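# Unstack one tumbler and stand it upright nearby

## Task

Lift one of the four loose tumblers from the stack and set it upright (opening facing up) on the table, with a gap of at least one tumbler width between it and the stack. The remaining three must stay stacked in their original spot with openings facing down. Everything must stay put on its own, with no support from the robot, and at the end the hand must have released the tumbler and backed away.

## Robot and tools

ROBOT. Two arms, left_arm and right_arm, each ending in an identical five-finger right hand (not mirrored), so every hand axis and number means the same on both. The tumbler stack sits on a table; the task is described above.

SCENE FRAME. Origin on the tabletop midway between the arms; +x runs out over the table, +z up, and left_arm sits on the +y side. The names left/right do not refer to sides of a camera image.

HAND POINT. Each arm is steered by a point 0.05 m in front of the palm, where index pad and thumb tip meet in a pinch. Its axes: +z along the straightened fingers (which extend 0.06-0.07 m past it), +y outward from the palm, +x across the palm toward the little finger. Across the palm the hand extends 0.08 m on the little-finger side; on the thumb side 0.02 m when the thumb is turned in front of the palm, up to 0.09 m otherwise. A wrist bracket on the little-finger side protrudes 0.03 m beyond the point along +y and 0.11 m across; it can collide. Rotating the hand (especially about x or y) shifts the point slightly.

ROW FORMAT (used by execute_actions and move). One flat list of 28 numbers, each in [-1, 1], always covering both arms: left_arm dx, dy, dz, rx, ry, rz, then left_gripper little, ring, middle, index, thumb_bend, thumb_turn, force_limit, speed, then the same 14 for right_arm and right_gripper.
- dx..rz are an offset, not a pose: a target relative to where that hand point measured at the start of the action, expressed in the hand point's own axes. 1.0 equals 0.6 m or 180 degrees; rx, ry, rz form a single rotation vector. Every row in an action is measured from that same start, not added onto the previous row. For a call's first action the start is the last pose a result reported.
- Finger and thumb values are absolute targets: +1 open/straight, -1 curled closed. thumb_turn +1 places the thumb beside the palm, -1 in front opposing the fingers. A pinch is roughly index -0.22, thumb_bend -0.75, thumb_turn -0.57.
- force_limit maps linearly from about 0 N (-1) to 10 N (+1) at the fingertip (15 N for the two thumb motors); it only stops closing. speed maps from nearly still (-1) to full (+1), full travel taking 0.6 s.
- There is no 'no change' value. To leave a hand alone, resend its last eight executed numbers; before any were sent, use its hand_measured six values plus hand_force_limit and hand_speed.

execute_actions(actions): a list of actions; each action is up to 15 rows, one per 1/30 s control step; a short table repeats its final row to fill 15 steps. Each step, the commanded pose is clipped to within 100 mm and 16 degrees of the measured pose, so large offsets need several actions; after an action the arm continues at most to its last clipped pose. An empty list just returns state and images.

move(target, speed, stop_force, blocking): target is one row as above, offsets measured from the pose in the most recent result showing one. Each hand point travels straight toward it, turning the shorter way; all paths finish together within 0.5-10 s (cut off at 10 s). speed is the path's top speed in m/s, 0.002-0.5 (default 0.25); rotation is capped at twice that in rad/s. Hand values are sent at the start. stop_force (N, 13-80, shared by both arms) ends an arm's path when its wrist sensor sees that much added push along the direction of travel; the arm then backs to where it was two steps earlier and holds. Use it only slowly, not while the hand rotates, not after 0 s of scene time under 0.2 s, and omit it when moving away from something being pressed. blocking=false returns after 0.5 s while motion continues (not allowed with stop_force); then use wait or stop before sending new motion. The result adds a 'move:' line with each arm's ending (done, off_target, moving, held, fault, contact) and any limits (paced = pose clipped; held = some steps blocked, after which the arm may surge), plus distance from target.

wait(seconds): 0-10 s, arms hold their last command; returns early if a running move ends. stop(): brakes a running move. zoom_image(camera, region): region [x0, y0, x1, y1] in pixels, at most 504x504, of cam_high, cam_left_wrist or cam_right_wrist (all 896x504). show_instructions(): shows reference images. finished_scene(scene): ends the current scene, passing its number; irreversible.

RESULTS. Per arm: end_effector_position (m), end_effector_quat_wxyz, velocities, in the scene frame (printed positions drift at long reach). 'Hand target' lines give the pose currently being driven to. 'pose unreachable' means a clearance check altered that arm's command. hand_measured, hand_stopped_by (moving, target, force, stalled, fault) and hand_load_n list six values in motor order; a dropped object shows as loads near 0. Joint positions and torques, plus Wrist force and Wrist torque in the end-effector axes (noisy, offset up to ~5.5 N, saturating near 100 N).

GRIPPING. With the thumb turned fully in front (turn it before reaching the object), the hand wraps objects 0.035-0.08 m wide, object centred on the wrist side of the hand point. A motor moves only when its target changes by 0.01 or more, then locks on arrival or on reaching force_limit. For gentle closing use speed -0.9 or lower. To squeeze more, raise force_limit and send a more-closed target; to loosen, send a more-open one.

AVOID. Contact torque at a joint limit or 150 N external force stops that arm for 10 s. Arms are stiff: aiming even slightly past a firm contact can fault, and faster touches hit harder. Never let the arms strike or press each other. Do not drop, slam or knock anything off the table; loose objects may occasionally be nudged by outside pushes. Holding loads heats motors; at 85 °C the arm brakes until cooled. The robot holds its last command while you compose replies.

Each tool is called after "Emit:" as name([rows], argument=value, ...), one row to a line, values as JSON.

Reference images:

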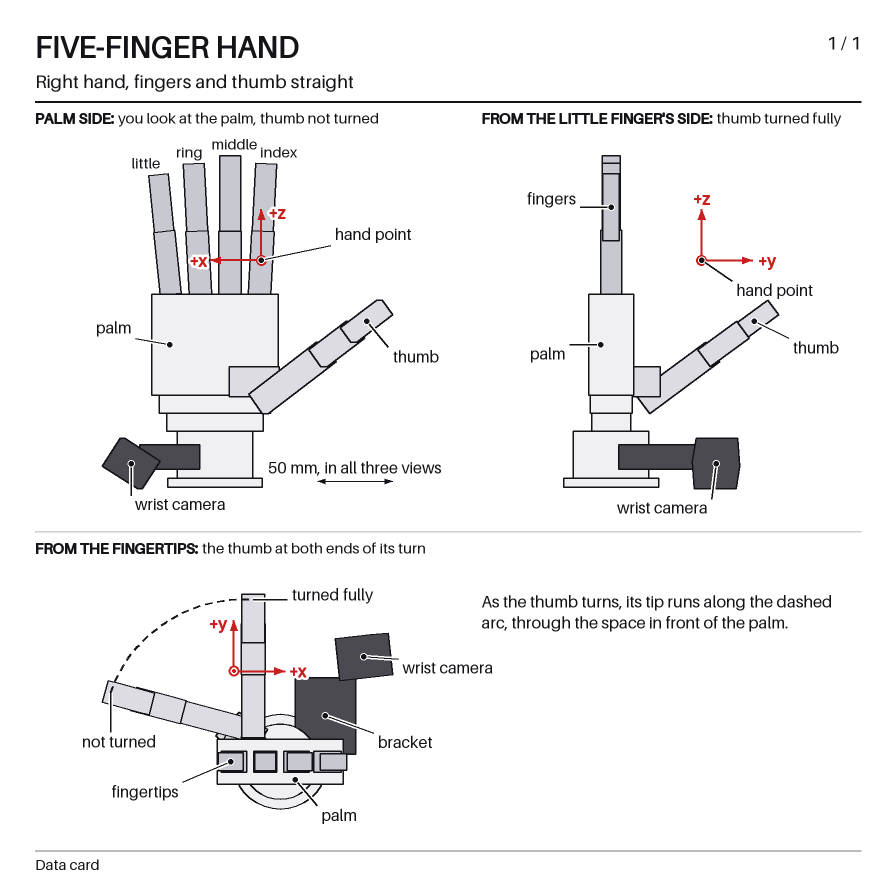

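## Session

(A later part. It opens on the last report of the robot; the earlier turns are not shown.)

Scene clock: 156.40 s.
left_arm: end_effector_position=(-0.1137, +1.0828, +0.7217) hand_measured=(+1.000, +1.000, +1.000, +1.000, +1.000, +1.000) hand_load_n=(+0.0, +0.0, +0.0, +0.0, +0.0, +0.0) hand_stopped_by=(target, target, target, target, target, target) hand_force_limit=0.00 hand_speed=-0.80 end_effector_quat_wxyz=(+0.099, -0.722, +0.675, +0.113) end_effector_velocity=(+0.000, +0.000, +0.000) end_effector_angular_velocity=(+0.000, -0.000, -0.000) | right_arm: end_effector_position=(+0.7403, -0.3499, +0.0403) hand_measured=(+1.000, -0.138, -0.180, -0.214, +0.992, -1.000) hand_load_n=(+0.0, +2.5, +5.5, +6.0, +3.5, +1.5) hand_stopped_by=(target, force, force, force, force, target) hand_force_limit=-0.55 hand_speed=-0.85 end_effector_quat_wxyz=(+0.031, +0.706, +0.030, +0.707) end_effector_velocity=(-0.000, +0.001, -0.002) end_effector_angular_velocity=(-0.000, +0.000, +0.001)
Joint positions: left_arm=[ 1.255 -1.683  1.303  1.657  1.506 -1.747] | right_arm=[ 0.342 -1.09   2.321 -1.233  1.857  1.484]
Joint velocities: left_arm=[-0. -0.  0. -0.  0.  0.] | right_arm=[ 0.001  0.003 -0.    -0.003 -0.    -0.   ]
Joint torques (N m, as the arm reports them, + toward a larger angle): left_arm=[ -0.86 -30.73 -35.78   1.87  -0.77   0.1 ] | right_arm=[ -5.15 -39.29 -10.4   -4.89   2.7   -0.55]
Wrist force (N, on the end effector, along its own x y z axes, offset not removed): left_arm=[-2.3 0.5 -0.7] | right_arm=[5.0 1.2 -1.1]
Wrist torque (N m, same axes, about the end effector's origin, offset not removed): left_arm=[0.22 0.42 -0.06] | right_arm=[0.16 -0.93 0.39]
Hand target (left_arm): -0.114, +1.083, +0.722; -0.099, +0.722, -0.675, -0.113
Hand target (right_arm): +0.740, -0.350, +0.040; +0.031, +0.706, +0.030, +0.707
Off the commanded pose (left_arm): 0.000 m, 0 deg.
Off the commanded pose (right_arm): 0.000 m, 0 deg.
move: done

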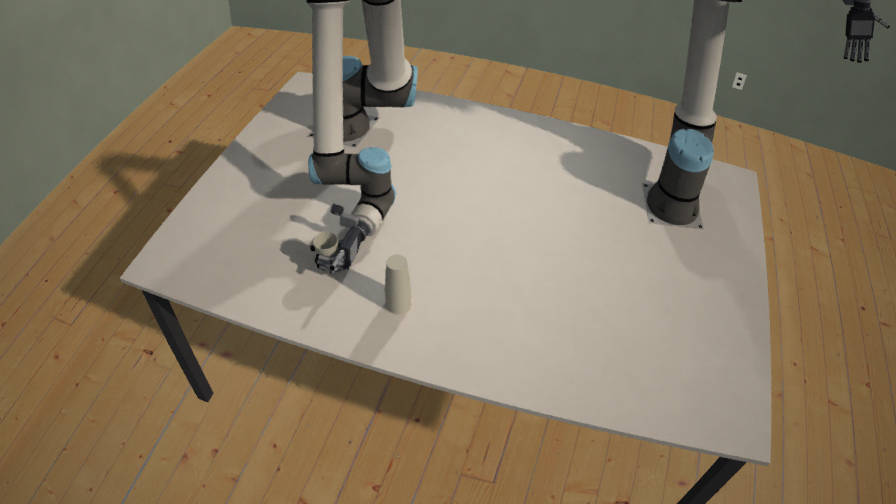

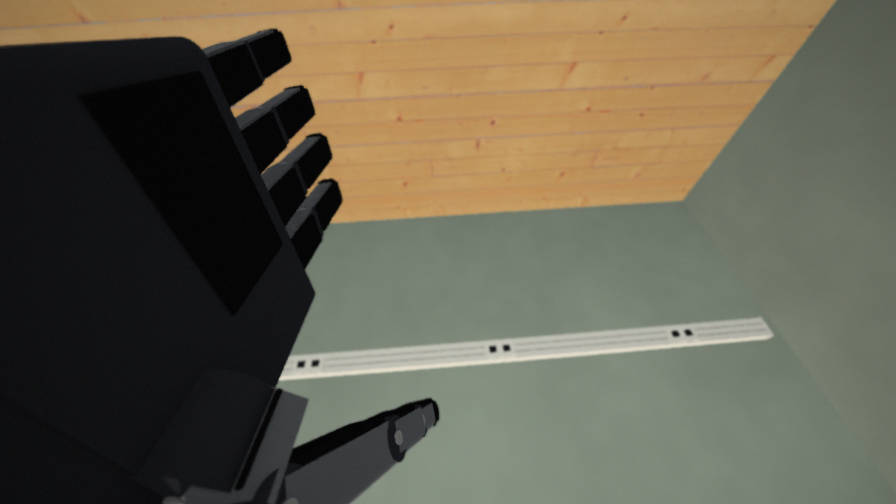

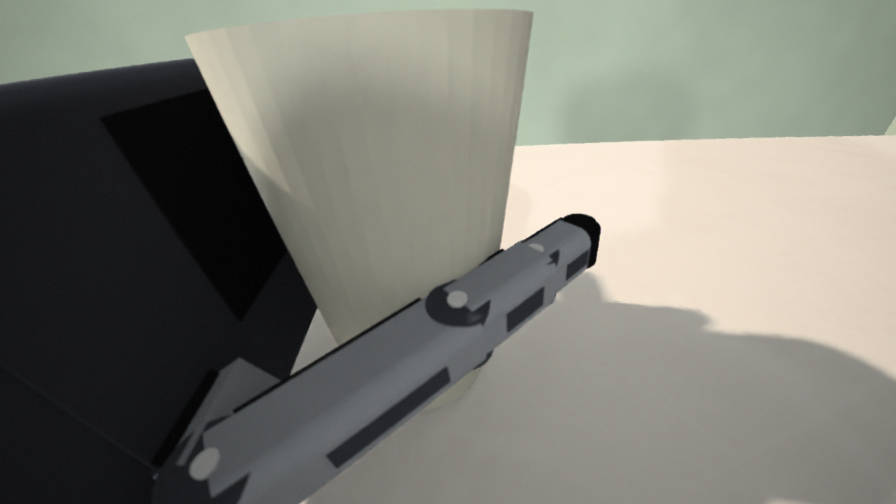

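Emit:
move(target=[0,0,0,0,0,0,1,1,1,1,1,1,0,-0.8, -0.009,-0.0008,0,0,0,0,1,-0.62,-0.6,-0.6,0.3,-1,-0.55,-0.85], speed=0.008, stop_force=13)

Scene clock: 159.27 s.
left_arm: end_effector_position=(-0.1137, +1.0828, +0.7217) hand_measured=(+1.000, +1.000, +1.000, +1.000, +1.000, +1.000) hand_load_n=(+0.0, +0.0, +0.0, +0.0, +0.0, +0.0) hand_stopped_by=(target, target, target, target, target, target) hand_force_limit=0.00 hand_speed=-0.80 end_effector_quat_wxyz=(+0.099, -0.722, +0.675, +0.113) end_effector_velocity=(+0.000, -0.000, +0.000) end_effector_angular_velocity=(+0.000, -0.000, -0.000) | right_arm: end_effector_position=(+0.7403, -0.3499, +0.0350) hand_measured=(+1.000, -0.138, -0.180, -0.214, +0.990, -1.000) hand_load_n=(+0.0, +0.5, +1.5, +1.0, +1.5, -0.5) hand_stopped_by=(target, force, force, force, force, target) hand_force_limit=-0.55 hand_speed=-0.85 end_effector_quat_wxyz=(+0.031, +0.706, +0.030, +0.707) end_effector_velocity=(-0.000, -0.000, -0.002) end_effector_angular_velocity=(-0.000, +0.002, -0.000)
Joint positions: left_arm=[ 1.255 -1.683  1.303  1.657  1.506 -1.747] | right_arm=[ 0.342 -1.079  2.321 -1.244  1.857  1.484]
Joint velocities: left_arm=[-0.    -0.001 -0.     0.001  0.    -0.   ] | right_arm=[-0.001  0.003  0.    -0.001 -0.001  0.   ]
Joint torques (N m, as the arm reports them, + toward a larger angle): left_arm=[ -0.53 -31.06 -35.71   1.85  -0.79   0.28] | right_arm=[ 10.   -38.67  -9.95  -4.05   3.49   3.21]
Wrist force (N, on the end effector, along its own x y z axes, offset not removed): left_arm=[0.9 -0.7 -1.1] | right_arm=[4.6 1.7 0.5]
Wrist torque (N m, same axes, about the end effector's origin, offset not removed): left_arm=[0.07 -0.12 0.26] | right_arm=[0.10 -0.62 0.06]
Hand target (left_arm): -0.114, +1.083, +0.722; -0.099, +0.722, -0.675, -0.113
Hand target (right_arm): +0.740, -0.350, +0.035; +0.031, +0.706, +0.030, +0.707
Off the commanded pose (left_arm): 0.000 m, 0 deg.
Off the commanded pose (right_arm): 0.000 m, 0 deg.
move: done

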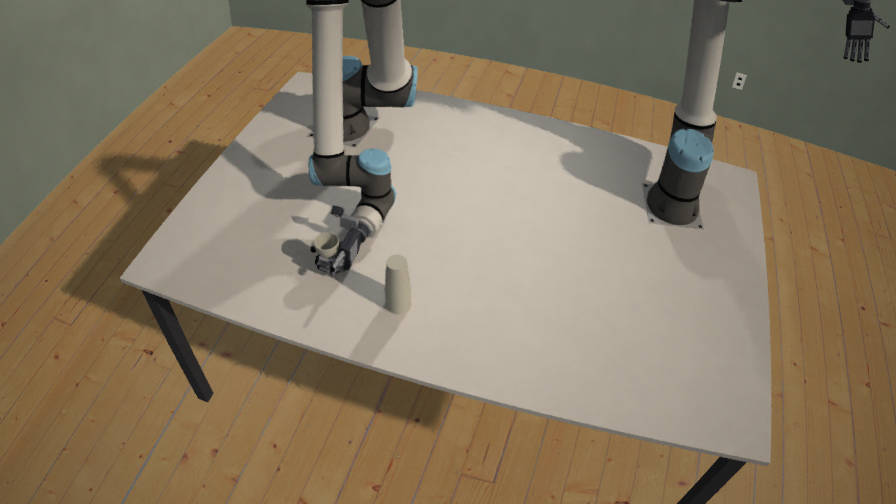

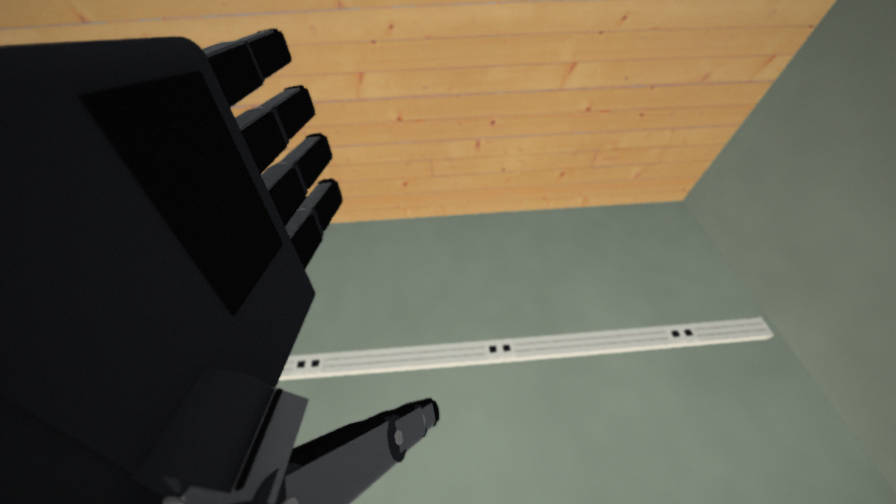

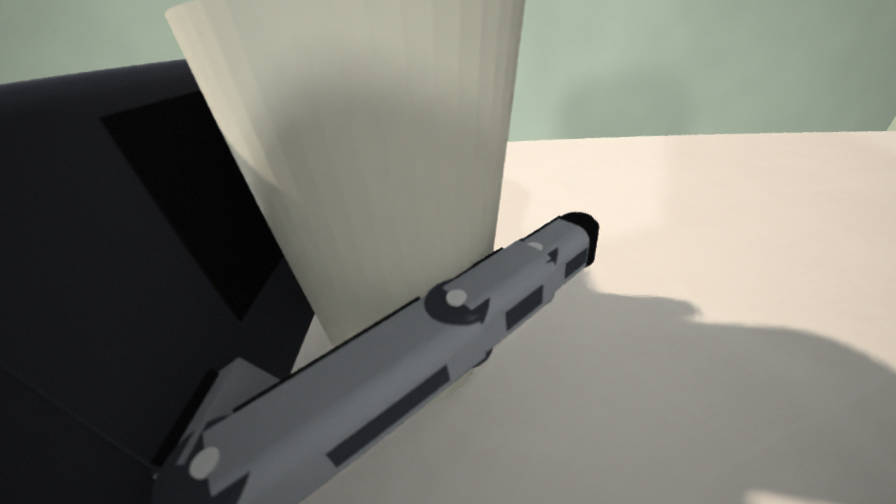

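Emit:
execute_actions([
  [[0,0,0,0,0,0,1,1,1,1,1,1,0,-0.8, 0,0,0,0,0,0,1,1,1,1,1,-1,-0.55,0.6]],
])

Emit:
move(target=[0,0,0,0,0,0,1,1,1,1,1,1,0,-0.8, 0.02,-0.05,-0.2,0,0,0,1,1,1,1,1,-1,-0.55,0.6], speed=0.15)

Scene clock: 162.70 s.
left_arm: end_effector_position=(-0.1137, +1.0828, +0.7217) hand_measured=(+1.000, +1.000, +1.000, +1.000, +1.000, +1.000) hand_load_n=(+0.0, +0.0, +0.0, +0.0, +0.0, +0.0) hand_stopped_by=(target, target, target, target, target, target) hand_force_limit=0.00 hand_speed=-0.80 end_effector_quat_wxyz=(+0.099, -0.722, +0.675, +0.113) end_effector_velocity=(+0.000, -0.000, +0.000) end_effector_angular_velocity=(+0.000, +0.000, -0.000) | right_arm: end_effector_position=(+0.7403, -0.3499, +0.0348) hand_measured=(+1.000, +0.920, +0.878, +0.844, +1.000, -1.000) hand_load_n=(+0.0, +0.5, +0.5, +0.5, +0.0, +0.0) hand_stopped_by=(target, moving, moving, moving, target, target) hand_force_limit=-0.55 hand_speed=0.60 end_effector_quat_wxyz=(+0.031, +0.706, +0.030, +0.707) end_effector_velocity=(-0.000, +0.000, +0.000) end_effector_angular_velocity=(+0.000, -0.001, +0.000)
Joint positions: left_arm=[ 1.255 -1.683  1.303  1.657  1.506 -1.747] | right_arm=[ 0.342 -1.079  2.321 -1.244  1.857  1.484]
Joint velocities: left_arm=[-0. -0. -0.  0. -0.  0.] | right_arm=[ 0.    -0.     0.    -0.001  0.     0.   ]
Joint torques (N m, as the arm reports them, + toward a larger angle): left_arm=[ -1.14 -30.56 -35.57   2.03  -0.87   0.33] | right_arm=[ -7.85 -79.43 -15.73   0.65   1.05   3.5 ]
Wrist force (N, on the end effector, along its own x y z axes, offset not removed): left_arm=[-0.5 -1.3 1.2] | right_arm=[1.2 -2.0 -0.3]
Wrist torque (N m, same axes, about the end effector's origin, offset not removed): left_arm=[-0.11 0.20 0.03] | right_arm=[-0.24 -0.17 -0.06]
Hand target (left_arm): -0.114, +1.083, +0.722; -0.099, +0.722, -0.675, -0.113
Hand target (right_arm): +0.740, -0.350, +0.035; +0.031, +0.706, +0.030, +0.707
Off the commanded pose (left_arm): 0.000 m, 0 deg.
Off the commanded pose (right_arm): 0.000 m, 0 deg.

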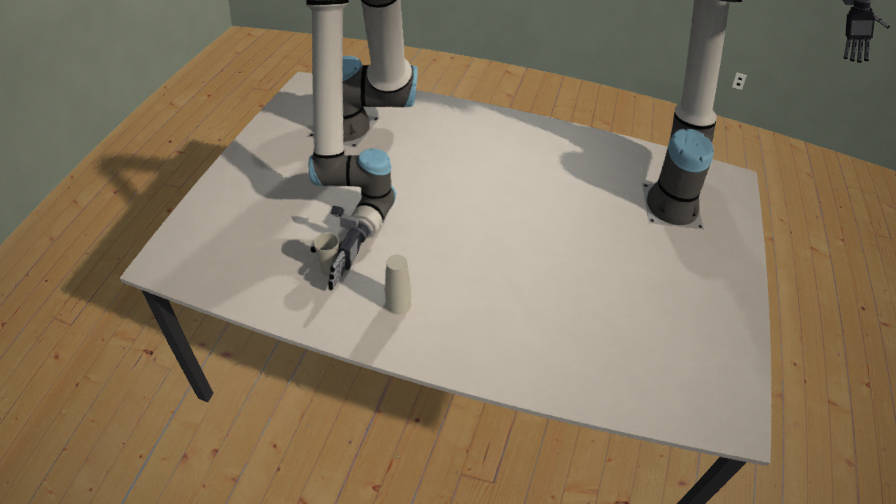

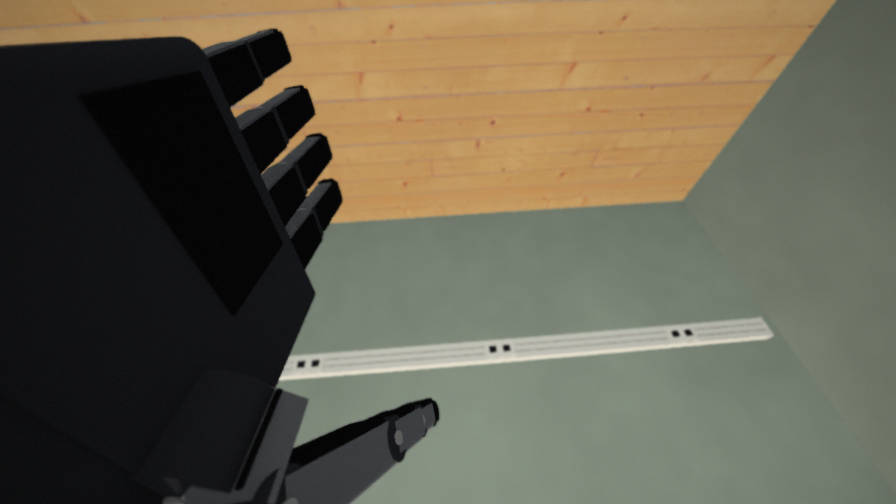

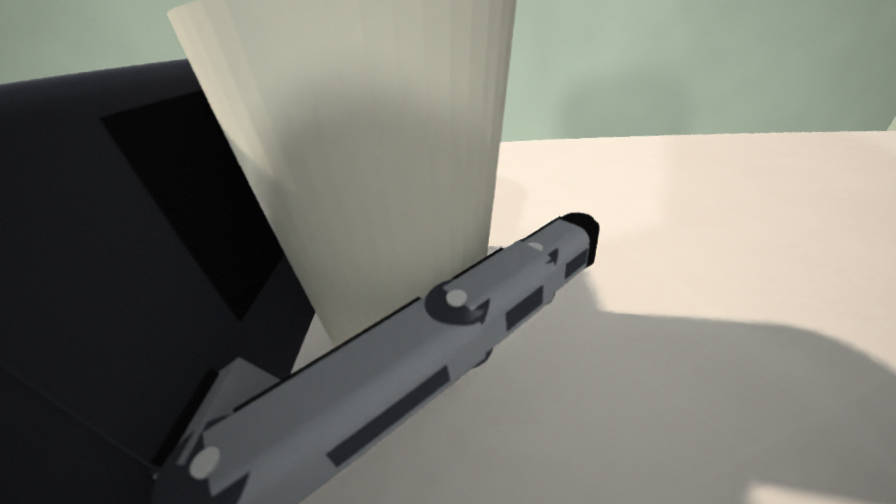

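Scene clock: 164.03 s.
left_arm: end_effector_position=(-0.1137, +1.0828, +0.7217) hand_measured=(+1.000, +1.000, +1.000, +1.000, +1.000, +1.000) hand_load_n=(+0.0, +0.0, +0.0, +0.0, +0.0, +0.0) hand_stopped_by=(target, target, target, target, target, target) hand_force_limit=0.00 hand_speed=-0.80 end_effector_quat_wxyz=(+0.099, -0.722, +0.675, +0.113) end_effector_velocity=(-0.000, -0.000, -0.000) end_effector_angular_velocity=(-0.000, -0.000, +0.000) | right_arm: end_effector_position=(+0.6204, -0.3190, +0.0441) hand_measured=(+1.000, +1.000, +1.000, +1.000, +1.000, -1.000) hand_load_n=(+0.0, +0.0, +0.0, +0.0, +0.0, +0.0) hand_stopped_by=(target, target, target, target, target, target) hand_force_limit=-0.55 hand_speed=0.60 end_effector_quat_wxyz=(+0.031, +0.706, +0.030, +0.707) end_effector_velocity=(-0.001, +0.000, +0.001) end_effector_angular_velocity=(+0.000, -0.003, -0.001)
Joint positions: left_arm=[ 1.255 -1.683  1.303  1.657  1.506 -1.747] | right_arm=[ 0.507 -1.151  2.453 -1.304  2.022  1.484]
Joint velocities: left_arm=[ 0.  0. -0.  0.  0. -0.] | right_arm=[ 0.002 -0.001  0.    -0.002  0.003 -0.001]
Joint torques (N m, as the arm reports them, + toward a larger angle): left_arm=[ -2.09 -30.03 -35.62   1.95  -0.69   0.19] | right_arm=[  9.99 -72.17  -6.59  -4.77   3.73  -3.54]
Wrist force (N, on the end effector, along its own x y z axes, offset not removed): left_arm=[0.6 1.5 1.0] | right_arm=[4.5 2.5 -3.6]
Wrist torque (N m, same axes, about the end effector's origin, offset not removed): left_arm=[0.43 -0.14 0.13] | right_arm=[0.81 -0.71 0.29]
Hand target (left_arm): -0.114, +1.083, +0.722; -0.099, +0.722, -0.675, -0.113
Hand target (right_arm): +0.620, -0.319, +0.044; +0.031, +0.706, +0.030, +0.707
Off the commanded pose (left_arm): 0.000 m, 0 deg.
Off the commanded pose (right_arm): 0.000 m, 0 deg.
move: done

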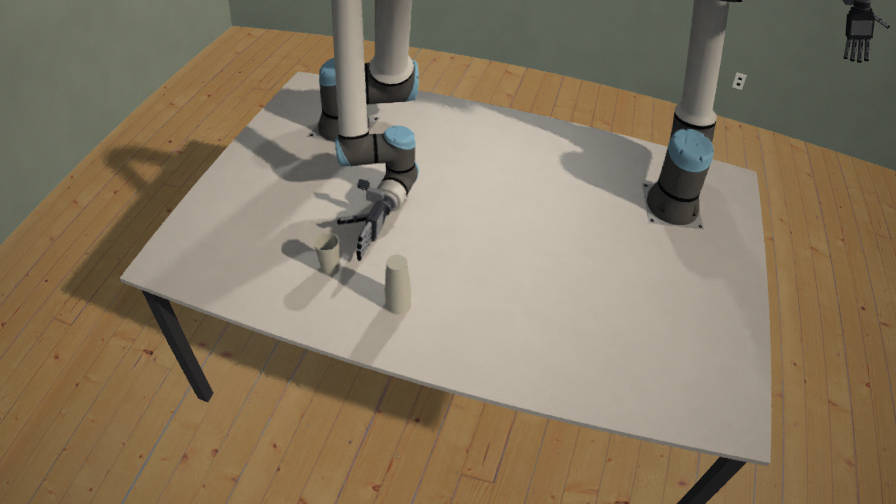

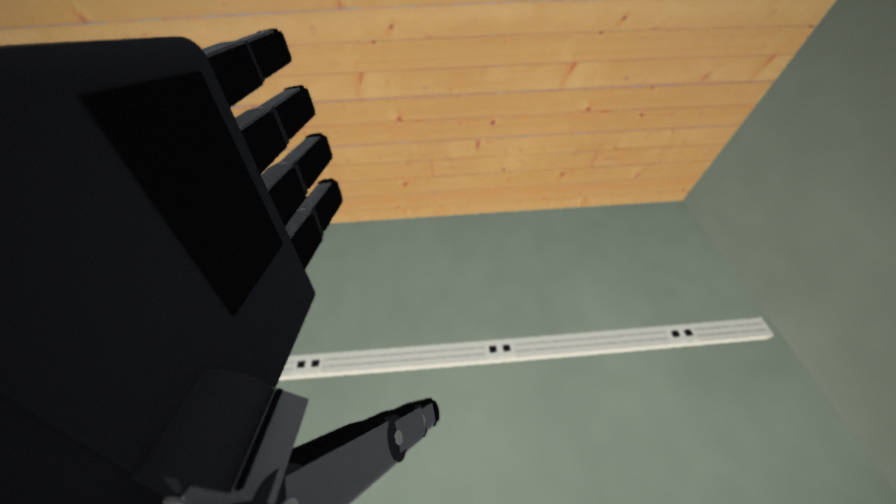

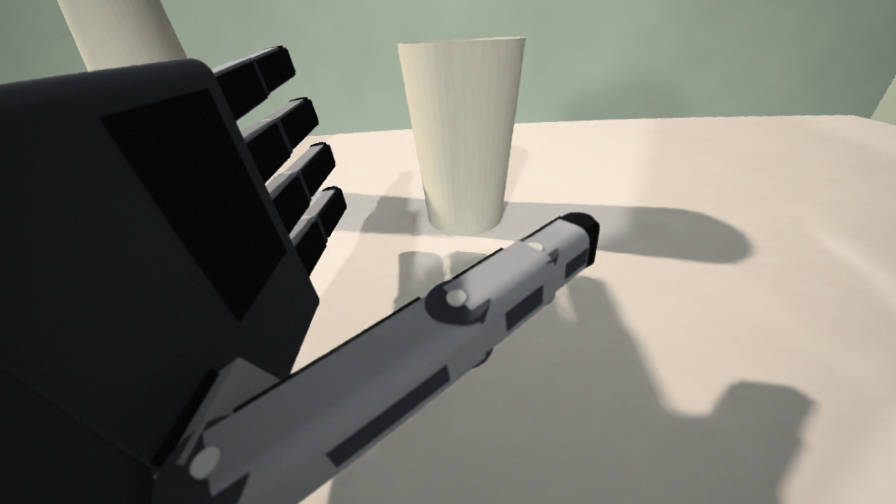

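Standing upright. Now moving clear (up and back).

Emit:
move(target=[0,0,0,0,0,0,1,1,1,1,1,1,0,-0.8, 0.45,0.0,-0.17,0,0,0,1,1,1,1,1,-1,-0.55,0.6], speed=0.4)

Emit:
zoom_image(camera="cam_high", region=[270, 190, 460, 330])

Scene clock: 170.30 s.
left_arm: end_effector_position=(-0.1137, +1.0828, +0.7217) hand_measured=(+1.000, +1.000, +1.000, +1.000, +1.000, +1.000) hand_load_n=(+0.0, +0.0, +0.0, +0.0, +0.0, +0.0) hand_stopped_by=(target, target, target, target, target, target) hand_force_limit=0.00 hand_speed=-0.80 end_effector_quat_wxyz=(+0.099, -0.722, +0.675, +0.113) end_effector_velocity=(-0.000, +0.000, -0.000) end_effector_angular_velocity=(-0.001, -0.000, +0.000) | right_arm: end_effector_position=(+0.5181, -0.2962, +0.3131) hand_measured=(+1.000, +1.000, +1.000, +1.000, +1.000, -1.000) hand_load_n=(+0.0, +0.0, +0.0, +0.0, +0.0, +0.0) hand_stopped_by=(target, target, target, target, target, target) hand_force_limit=-0.55 hand_speed=0.60 end_effector_quat_wxyz=(+0.031, +0.706, +0.030, +0.707) end_effector_velocity=(-0.000, -0.000, +0.001) end_effector_angular_velocity=(-0.000, +0.005, -0.001)
Joint positions: left_arm=[ 1.255 -1.683  1.303  1.657  1.506 -1.747] | right_arm=[ 0.698 -1.754  2.359 -0.607  2.213  1.484]
Joint velocities: left_arm=[0.001 0.001 0.    0.    0.    0.   ] | right_arm=[ 0.001 -0.001 -0.004  0.011  0.002  0.003]
Joint torques (N m, as the arm reports them, + toward a larger angle): left_arm=[ -0.53 -30.69 -35.17   1.94  -0.82   0.16] | right_arm=[  9.25 -45.13 -45.54   1.31   4.21   3.17]
Wrist force (N, on the end effector, along its own x y z axes, offset not removed): left_arm=[-1.1 -1.5 0.4] | right_arm=[4.1 0.7 1.8]
Wrist torque (N m, same axes, about the end effector's origin, offset not removed): left_arm=[-0.14 0.13 -0.06] | right_arm=[0.01 -0.77 0.26]
Hand target (left_arm): -0.114, +1.083, +0.722; -0.099, +0.722, -0.675, -0.113
Hand target (right_arm): +0.518, -0.296, +0.313; +0.031, +0.706, +0.030, +0.707
Off the commanded pose (left_arm): 0.000 m, 0 deg.
Off the commanded pose (right_arm): 0.001 m, 0 deg.
move: done

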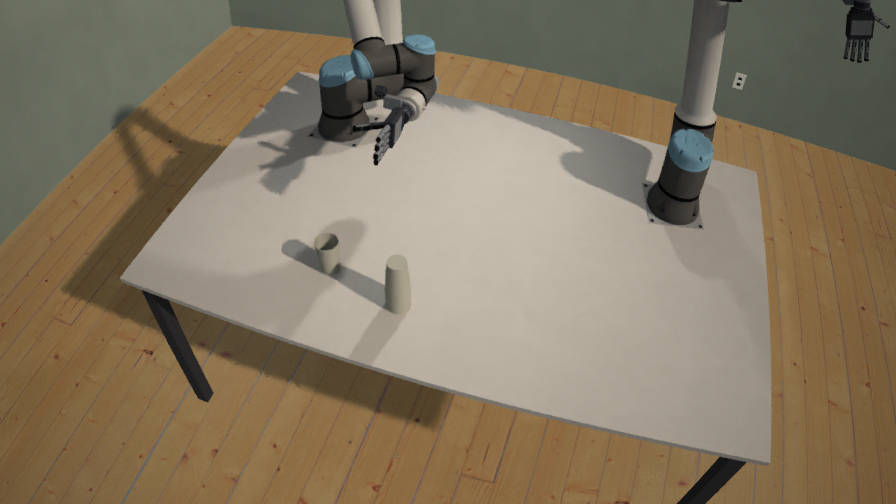

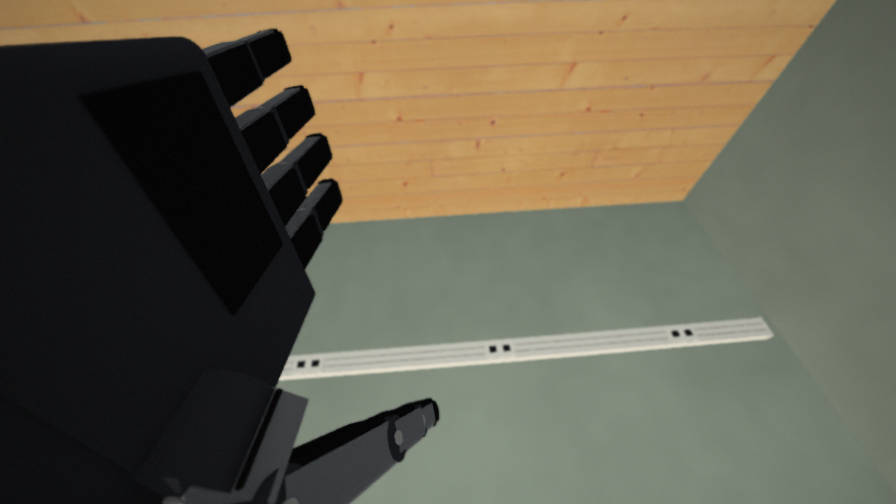

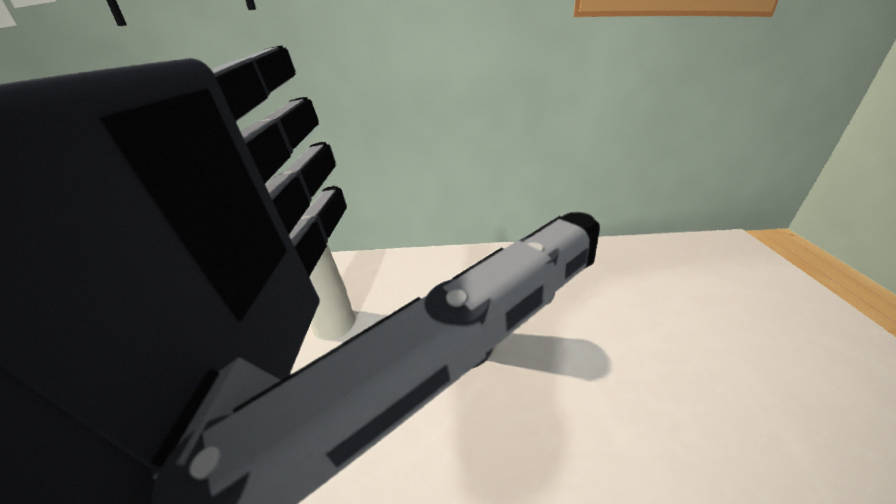

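Region (270, 190, 460, 330) of cam_high's 896x504 image, scaled by 2.653, with more detail than that image has; it fills the top 371 rows of this view, and the rest is white.

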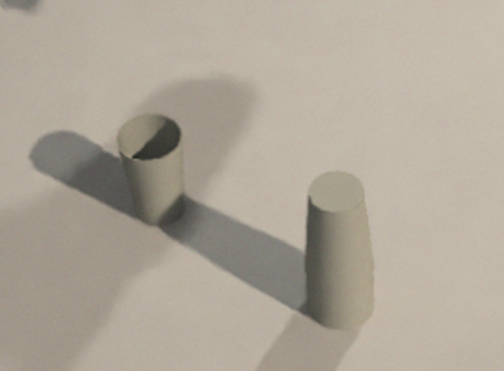

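Emit:
finished_scene(scene=1)

The scene is finished: the task was done.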